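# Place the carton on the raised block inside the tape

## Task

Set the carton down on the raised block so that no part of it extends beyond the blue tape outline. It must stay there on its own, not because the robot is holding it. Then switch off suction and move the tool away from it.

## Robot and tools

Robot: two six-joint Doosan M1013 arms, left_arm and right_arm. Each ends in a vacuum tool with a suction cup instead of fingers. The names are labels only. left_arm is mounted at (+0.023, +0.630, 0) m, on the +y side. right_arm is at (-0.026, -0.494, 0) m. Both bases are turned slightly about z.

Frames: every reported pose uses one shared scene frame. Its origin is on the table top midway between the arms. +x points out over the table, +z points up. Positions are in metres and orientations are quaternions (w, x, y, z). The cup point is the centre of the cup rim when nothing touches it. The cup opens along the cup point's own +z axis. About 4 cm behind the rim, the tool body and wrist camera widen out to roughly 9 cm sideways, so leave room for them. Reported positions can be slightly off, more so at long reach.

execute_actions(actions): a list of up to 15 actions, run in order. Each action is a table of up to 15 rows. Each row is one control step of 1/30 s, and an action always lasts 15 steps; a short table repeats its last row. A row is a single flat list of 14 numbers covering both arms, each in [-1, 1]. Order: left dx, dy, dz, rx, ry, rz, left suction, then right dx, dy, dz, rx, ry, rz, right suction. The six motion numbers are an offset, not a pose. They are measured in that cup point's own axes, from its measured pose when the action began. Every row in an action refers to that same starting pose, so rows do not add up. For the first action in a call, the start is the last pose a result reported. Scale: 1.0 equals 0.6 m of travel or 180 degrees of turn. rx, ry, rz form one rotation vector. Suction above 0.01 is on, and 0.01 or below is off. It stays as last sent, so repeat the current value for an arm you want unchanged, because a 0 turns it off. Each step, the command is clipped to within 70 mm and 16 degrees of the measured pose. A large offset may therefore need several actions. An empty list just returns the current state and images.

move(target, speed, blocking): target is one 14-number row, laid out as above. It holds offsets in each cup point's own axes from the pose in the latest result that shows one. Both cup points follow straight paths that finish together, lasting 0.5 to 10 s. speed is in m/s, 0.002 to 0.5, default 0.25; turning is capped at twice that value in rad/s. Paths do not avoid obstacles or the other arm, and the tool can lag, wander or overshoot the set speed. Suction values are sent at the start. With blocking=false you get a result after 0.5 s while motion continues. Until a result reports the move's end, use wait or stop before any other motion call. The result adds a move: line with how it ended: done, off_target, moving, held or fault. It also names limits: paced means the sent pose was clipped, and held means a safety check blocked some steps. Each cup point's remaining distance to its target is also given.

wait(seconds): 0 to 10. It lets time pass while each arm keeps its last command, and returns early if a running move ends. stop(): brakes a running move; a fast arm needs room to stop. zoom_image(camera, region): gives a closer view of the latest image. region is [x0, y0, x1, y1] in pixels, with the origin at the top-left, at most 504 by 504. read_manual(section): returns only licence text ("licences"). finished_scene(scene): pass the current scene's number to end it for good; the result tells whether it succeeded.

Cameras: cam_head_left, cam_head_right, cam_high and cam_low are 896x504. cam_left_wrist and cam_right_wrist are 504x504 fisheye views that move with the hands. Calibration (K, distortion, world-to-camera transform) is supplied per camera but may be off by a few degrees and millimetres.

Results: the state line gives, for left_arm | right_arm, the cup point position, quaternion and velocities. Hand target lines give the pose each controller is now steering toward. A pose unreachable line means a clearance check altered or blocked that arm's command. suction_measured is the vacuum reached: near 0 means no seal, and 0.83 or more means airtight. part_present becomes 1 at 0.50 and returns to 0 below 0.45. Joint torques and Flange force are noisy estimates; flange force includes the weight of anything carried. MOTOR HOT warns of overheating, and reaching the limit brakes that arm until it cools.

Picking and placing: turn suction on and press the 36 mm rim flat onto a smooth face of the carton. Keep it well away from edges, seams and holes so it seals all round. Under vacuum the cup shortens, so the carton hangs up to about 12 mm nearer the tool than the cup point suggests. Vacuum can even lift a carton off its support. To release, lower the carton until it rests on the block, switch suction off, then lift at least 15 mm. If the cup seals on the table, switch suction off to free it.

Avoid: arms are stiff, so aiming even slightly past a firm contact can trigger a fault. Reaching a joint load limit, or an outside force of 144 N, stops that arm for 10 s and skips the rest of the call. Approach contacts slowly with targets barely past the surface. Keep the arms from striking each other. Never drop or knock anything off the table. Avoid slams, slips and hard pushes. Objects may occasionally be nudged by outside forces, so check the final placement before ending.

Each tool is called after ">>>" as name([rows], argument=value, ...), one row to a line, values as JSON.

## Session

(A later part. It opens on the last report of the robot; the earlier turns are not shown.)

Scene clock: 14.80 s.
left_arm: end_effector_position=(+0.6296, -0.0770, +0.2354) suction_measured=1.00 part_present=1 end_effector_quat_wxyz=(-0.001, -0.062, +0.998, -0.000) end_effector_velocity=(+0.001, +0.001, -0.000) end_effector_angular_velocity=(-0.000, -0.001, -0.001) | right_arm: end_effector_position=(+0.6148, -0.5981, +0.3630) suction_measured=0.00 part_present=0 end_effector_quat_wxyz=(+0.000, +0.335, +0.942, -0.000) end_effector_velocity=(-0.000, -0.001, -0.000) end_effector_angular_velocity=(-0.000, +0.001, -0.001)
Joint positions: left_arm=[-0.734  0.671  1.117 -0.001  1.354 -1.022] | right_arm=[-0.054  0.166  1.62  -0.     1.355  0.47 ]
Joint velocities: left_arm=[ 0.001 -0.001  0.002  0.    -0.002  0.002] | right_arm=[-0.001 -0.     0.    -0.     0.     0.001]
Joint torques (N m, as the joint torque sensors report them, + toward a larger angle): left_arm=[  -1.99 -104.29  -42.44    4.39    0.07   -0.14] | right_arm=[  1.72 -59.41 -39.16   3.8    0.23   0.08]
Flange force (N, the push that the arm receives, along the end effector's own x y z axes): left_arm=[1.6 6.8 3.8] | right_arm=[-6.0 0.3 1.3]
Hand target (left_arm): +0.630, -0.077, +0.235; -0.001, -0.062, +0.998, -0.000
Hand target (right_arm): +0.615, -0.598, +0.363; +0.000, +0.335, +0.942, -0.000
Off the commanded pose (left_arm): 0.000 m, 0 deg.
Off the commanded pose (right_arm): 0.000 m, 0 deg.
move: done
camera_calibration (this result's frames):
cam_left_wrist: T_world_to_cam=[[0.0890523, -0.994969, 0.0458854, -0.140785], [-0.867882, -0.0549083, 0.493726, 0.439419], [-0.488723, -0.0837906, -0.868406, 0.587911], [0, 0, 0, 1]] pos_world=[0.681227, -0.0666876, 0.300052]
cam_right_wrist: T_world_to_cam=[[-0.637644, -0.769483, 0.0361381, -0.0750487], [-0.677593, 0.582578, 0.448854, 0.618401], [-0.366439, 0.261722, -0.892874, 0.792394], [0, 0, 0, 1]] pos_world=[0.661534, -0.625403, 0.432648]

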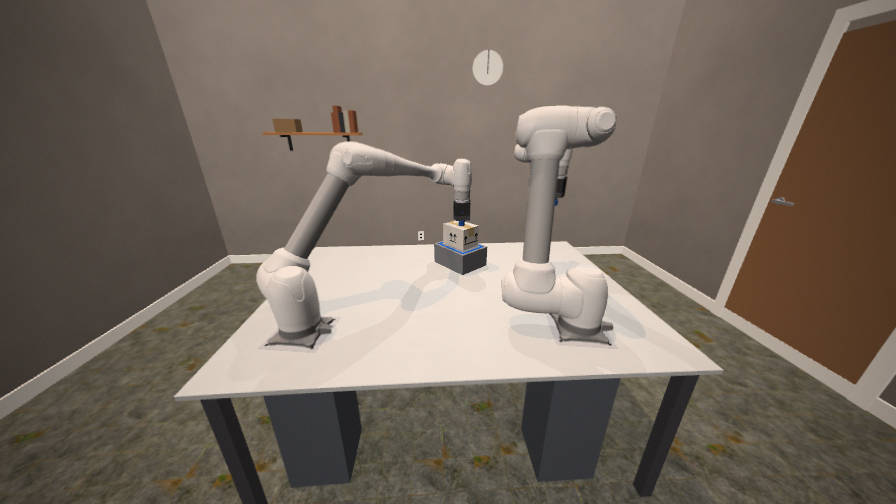

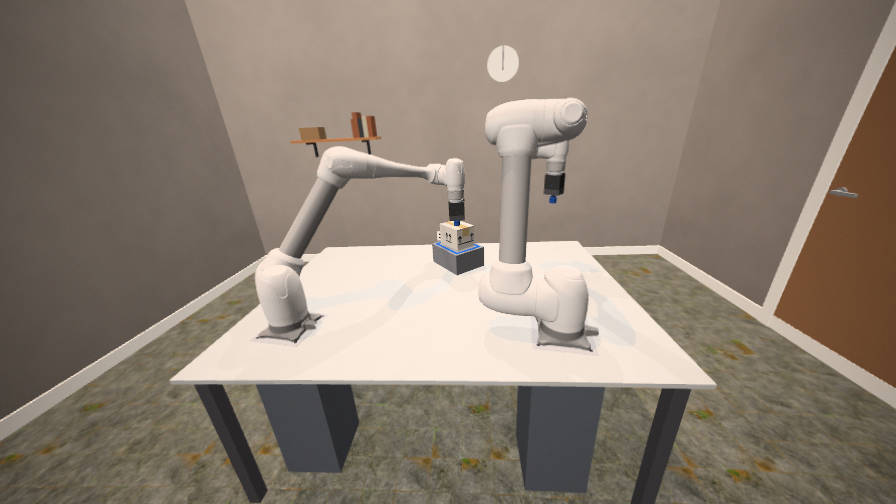

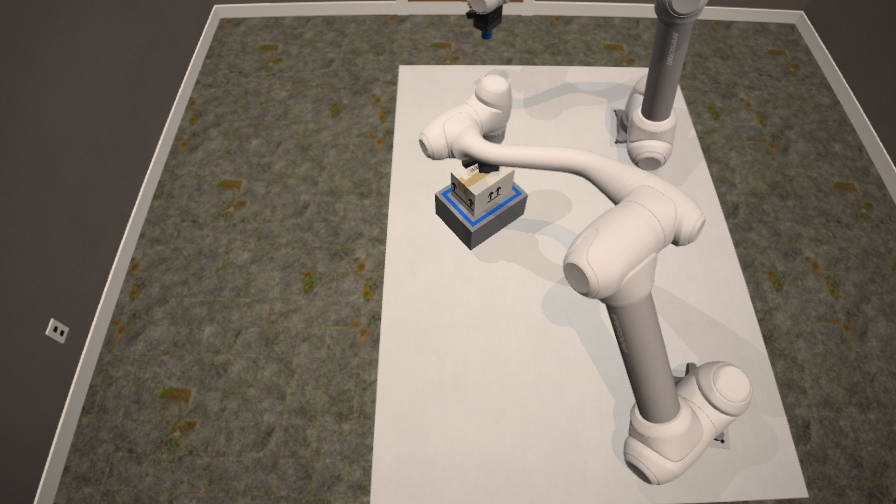

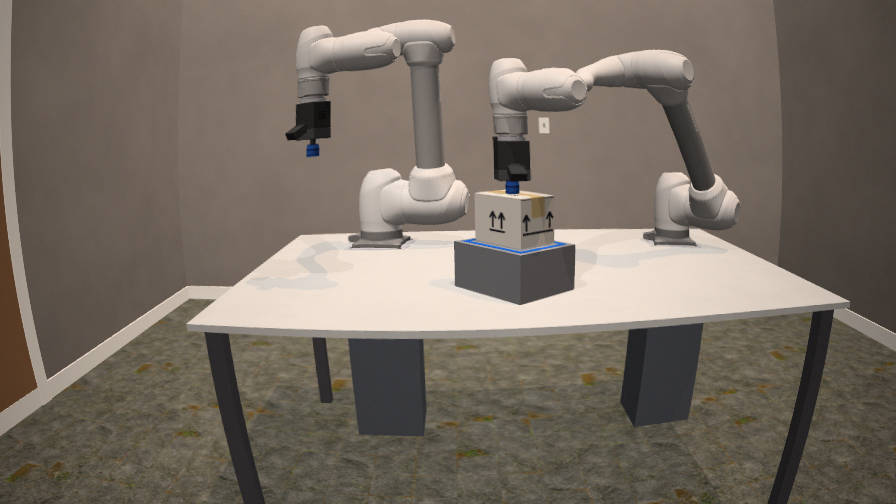

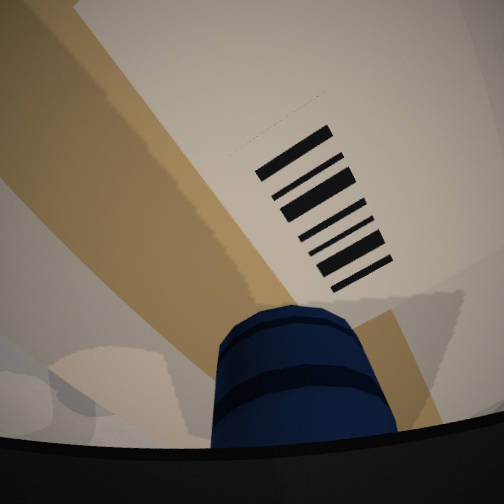

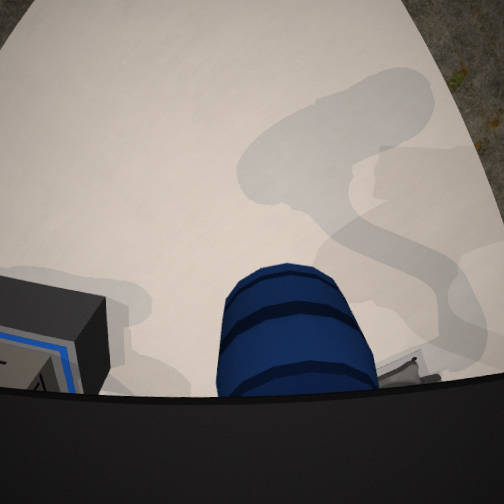

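>>> execute_actions([
  [[0,0,0.001,0,0,0,1,0,0,0,0,0,0,0],[0,0,0.002,0,0,0,1,0,0,0,0,0,0,0],[0,0,0.003,0,0,0,1,0,0,0,0,0,0,0],[0,0,0.004,0,0,0,1,0,0,0,0,0,0,0],[0,0,0.005,0,0,0,1,0,0,0,0,0,0,0]],
  [[0,0,0,0,0,0,0,0,0,0,0,0,0,0]],
])

>>> move(target=[0,0.05,-0.22,0,0,0,0,0,0,0,0,0,0,0])

Scene clock: 17.03 s.
left_arm: end_effector_position=(+0.6296, -0.0770, +0.2325) suction_measured=0.01 part_present=0 end_effector_quat_wxyz=(-0.001, -0.062, +0.998, -0.000) end_effector_velocity=(+0.001, +0.000, -0.001) end_effector_angular_velocity=(+0.002, -0.001, -0.000) | right_arm: end_effector_position=(+0.6148, -0.5981, +0.3630) suction_measured=0.00 part_present=0 end_effector_quat_wxyz=(+0.000, +0.335, +0.942, -0.000) end_effector_velocity=(-0.001, +0.000, +0.000) end_effector_angular_velocity=(+0.000, +0.000, -0.002)
Joint positions: left_arm=[-0.734  0.673  1.12  -0.002  1.349 -1.022] | right_arm=[-0.054  0.166  1.62  -0.     1.355  0.47 ]
Joint velocities: left_arm=[ 0.     0.001 -0.     0.002 -0.     0.   ] | right_arm=[ 0.    -0.001  0.    -0.     0.001  0.002]
Joint torques (N m, as the joint torque sensors report them, + toward a larger angle): left_arm=[ -1.35 -80.19 -29.61   5.13  -0.19  -0.32] | right_arm=[  0.62 -60.85 -39.17   4.17   0.     0.2 ]
Flange force (N, the push that the arm receives, along the end effector's own x y z axes): left_arm=[3.9 9.3 -20.1] | right_arm=[-7.2 2.7 0.8]
Flange force at the end of the 1st action (N, along the end effector's axes at the end of the call): left_arm=[-2.2 9.7 5.5] | right_arm=[-8.3 1.9 1.6]
Hand target (left_arm): +0.630, -0.077, +0.232; -0.001, -0.062, +0.998, -0.000
Hand target (right_arm): +0.615, -0.598, +0.363; +0.000, +0.335, +0.942, -0.000
Off the commanded pose (left_arm): 0.000 m, 0 deg.
Off the commanded pose (right_arm): 0.000 m, 0 deg.
camera_calibration (this result's frames):
cam_left_wrist: T_world_to_cam=[[0.0890699, -0.994963, 0.0459863, -0.140694], [-0.867904, -0.0548775, 0.493691, 0.440924], [-0.48868, -0.0838847, -0.868421, 0.585355], [0, 0, 0, 1]] pos_world=[0.681263, -0.066686, 0.297124]
cam_right_wrist: T_world_to_cam=[[-0.637644, -0.769483, 0.0361383, -0.0750488], [-0.677593, 0.582578, 0.448854, 0.618401], [-0.366439, 0.261722, -0.892874, 0.792394], [0, 0, 0, 1]] pos_world=[0.661534, -0.625403, 0.432648]

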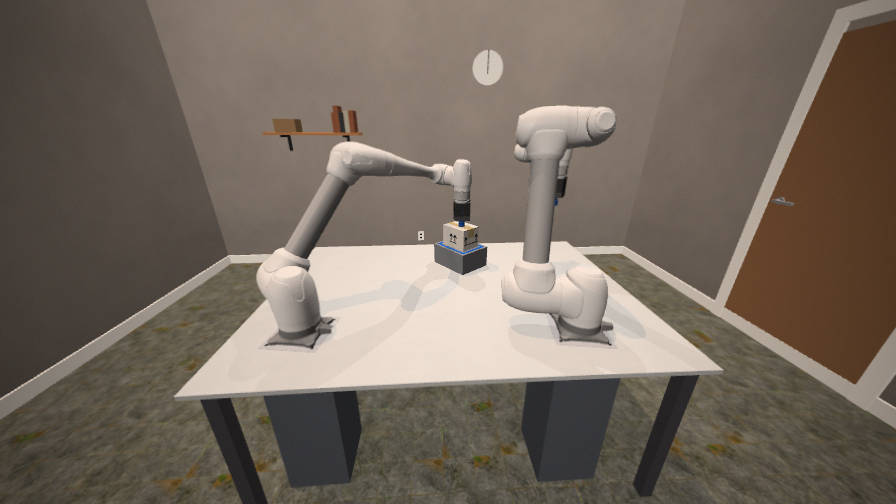

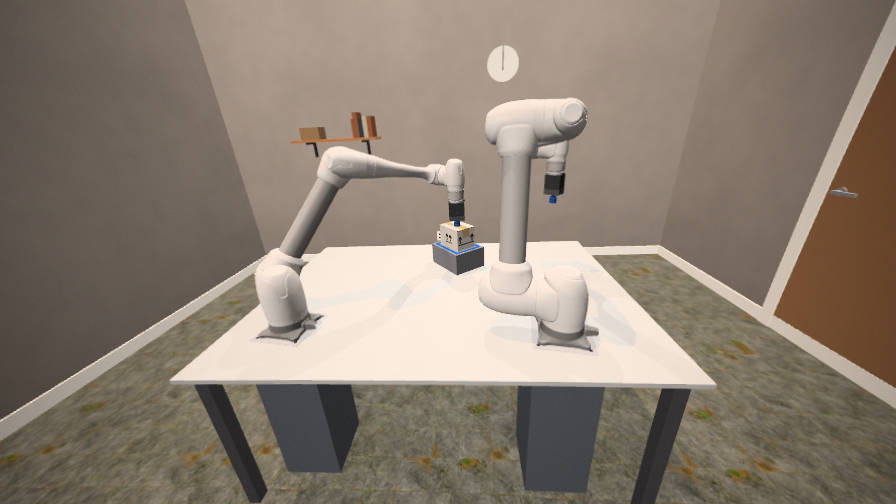

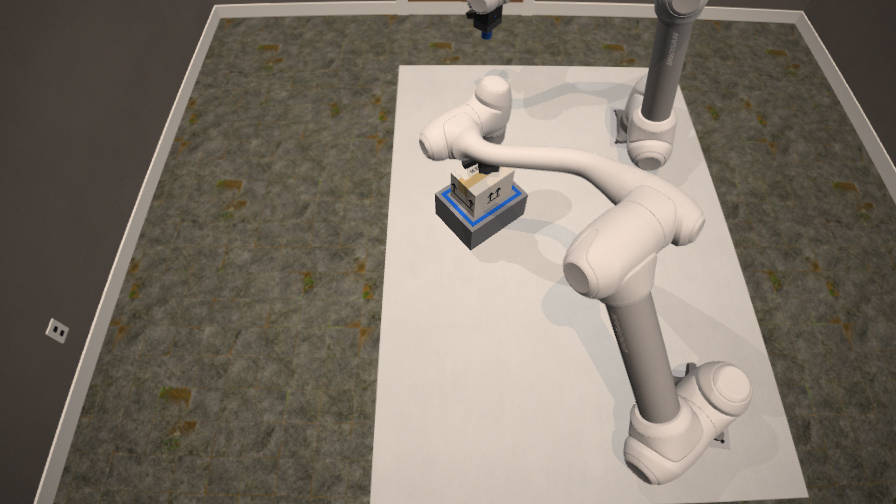

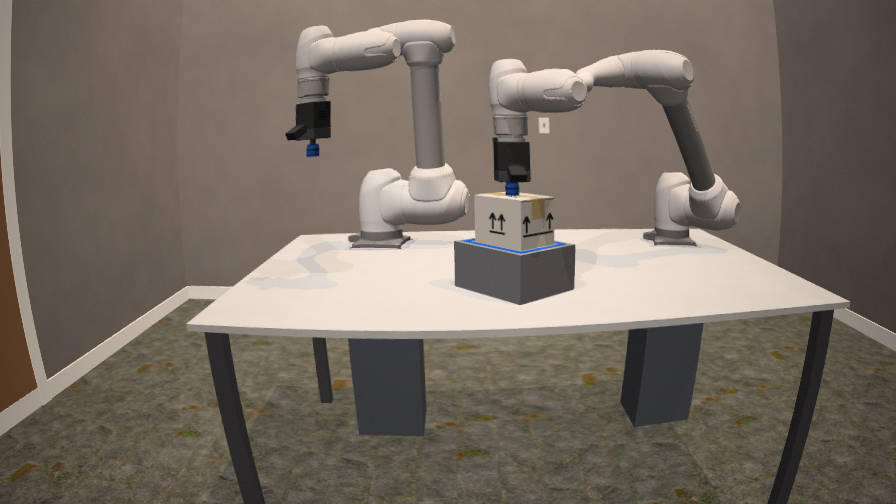

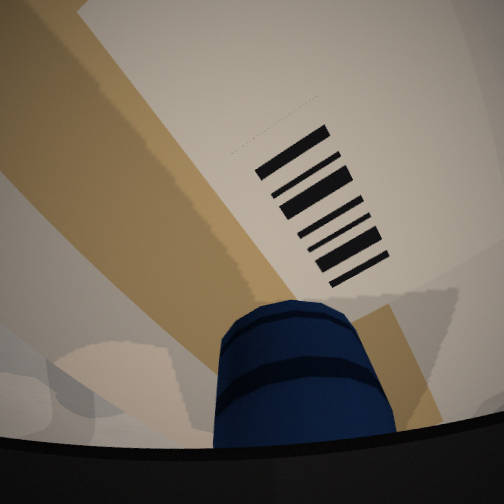

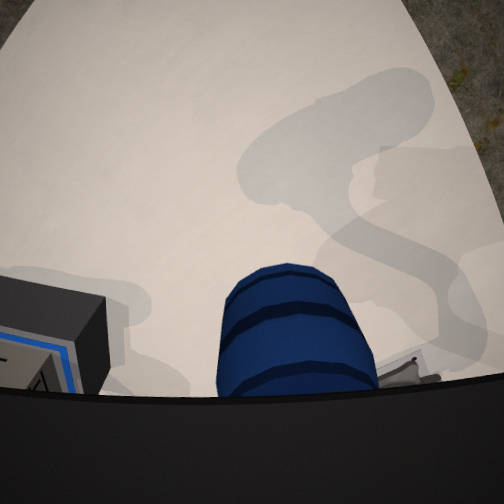

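Scene clock: 18.03 s.
left_arm: end_effector_position=(+0.6259, -0.0472, +0.3643) suction_measured=0.01 part_present=0 end_effector_quat_wxyz=(-0.001, -0.062, +0.998, -0.000) end_effector_velocity=(-0.001, -0.001, +0.001) end_effector_angular_velocity=(-0.000, +0.001, -0.001) | right_arm: end_effector_position=(+0.6148, -0.5981, +0.3630) suction_measured=0.00 part_present=0 end_effector_quat_wxyz=(+0.000, +0.335, +0.942, -0.000) end_effector_velocity=(+0.000, -0.000, -0.001) end_effector_angular_velocity=(+0.000, +0.001, -0.001)
Joint positions: left_arm=[-0.716  0.596  1.009 -0.002  1.537 -1.004] | right_arm=[-0.054  0.166  1.62  -0.     1.355  0.47 ]
Joint velocities: left_arm=[-0.001 -0.    -0.002 -0.001  0.002  0.   ] | right_arm=[-0.001  0.001  0.    -0.     0.     0.001]
Joint torques (N m, as the joint torque sensors report them, + toward a larger angle): left_arm=[ -4.74 -92.94 -37.89   4.56  -0.03  -0.45] | right_arm=[  1.62 -60.52 -39.06   4.02   0.1    0.17]
Flange force (N, the push that the arm receives, along the end effector's own x y z axes): left_arm=[-3.8 3.9 -4.3] | right_arm=[-8.2 1.2 1.1]
Hand target (left_arm): +0.626, -0.047, +0.364; -0.001, -0.062, +0.998, -0.000
Hand target (right_arm): +0.615, -0.598, +0.363; +0.000, +0.335, +0.942, -0.000
Off the commanded pose (left_arm): 0.000 m, 0 deg.
Off the commanded pose (right_arm): 0.000 m, 0 deg.
move: done
camera_calibration (this result's frames):
cam_left_wrist: T_world_to_cam=[[0.0888024, -0.994987, 0.0459842, -0.116636], [-0.867894, -0.0546409, 0.493735, 0.374273], [-0.488747, -0.0837543, -0.868396, 0.700582], [0, 0, 0, 1]] pos_world=[0.677595, -0.0369235, 0.428954]
cam_right_wrist: T_world_to_cam=[[-0.637644, -0.769483, 0.0361382, -0.0750489], [-0.677594, 0.582578, 0.448854, 0.618401], [-0.366439, 0.261722, -0.892874, 0.792394], [0, 0, 0, 1]] pos_world=[0.661534, -0.625403, 0.432648]

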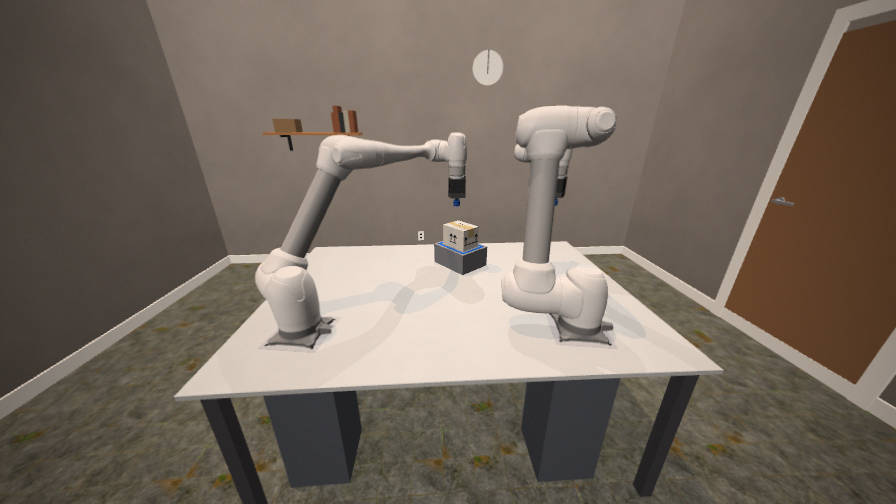

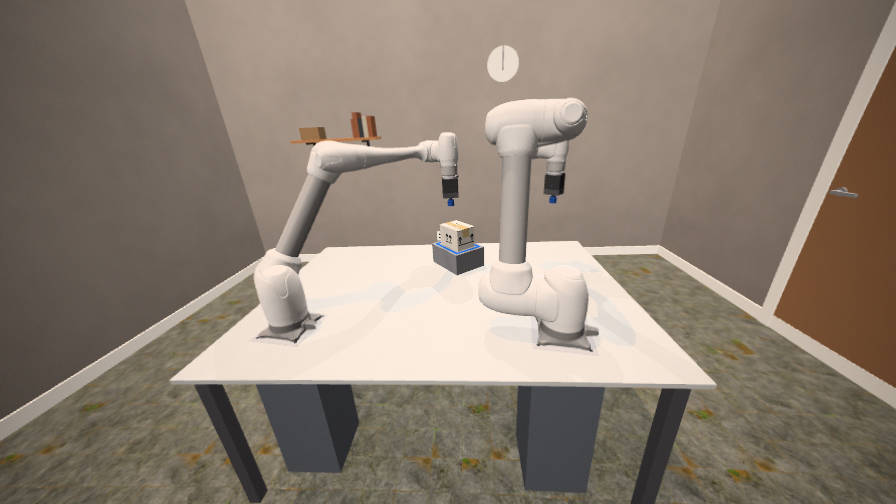

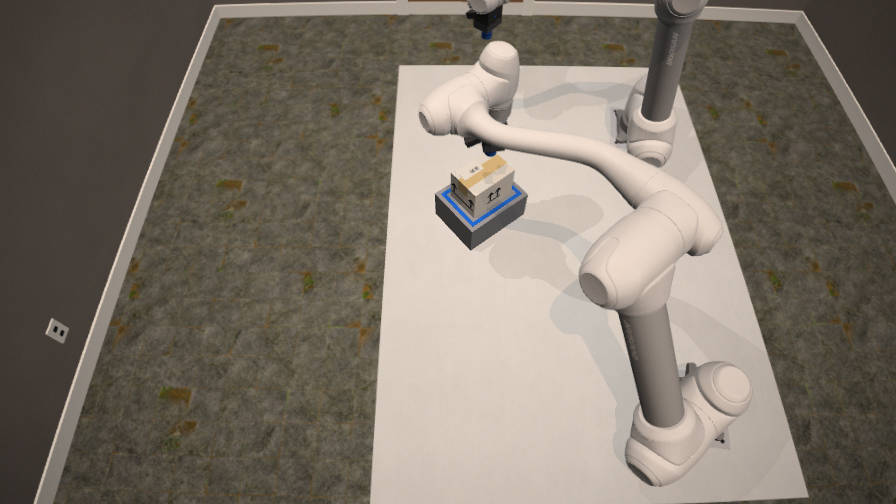

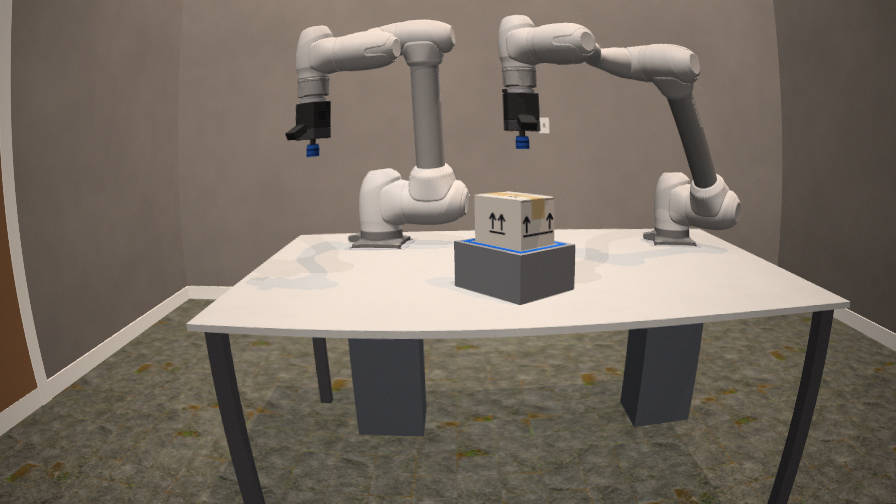

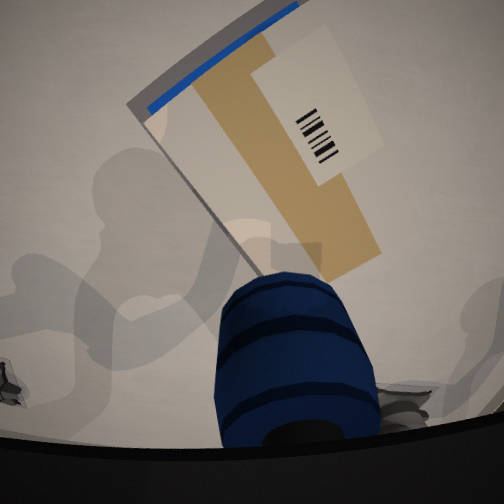

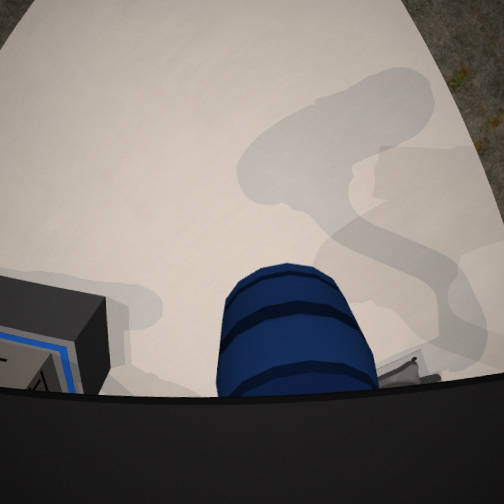

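>>> finished_scene(scene=1)

The scene is finished: the task was done.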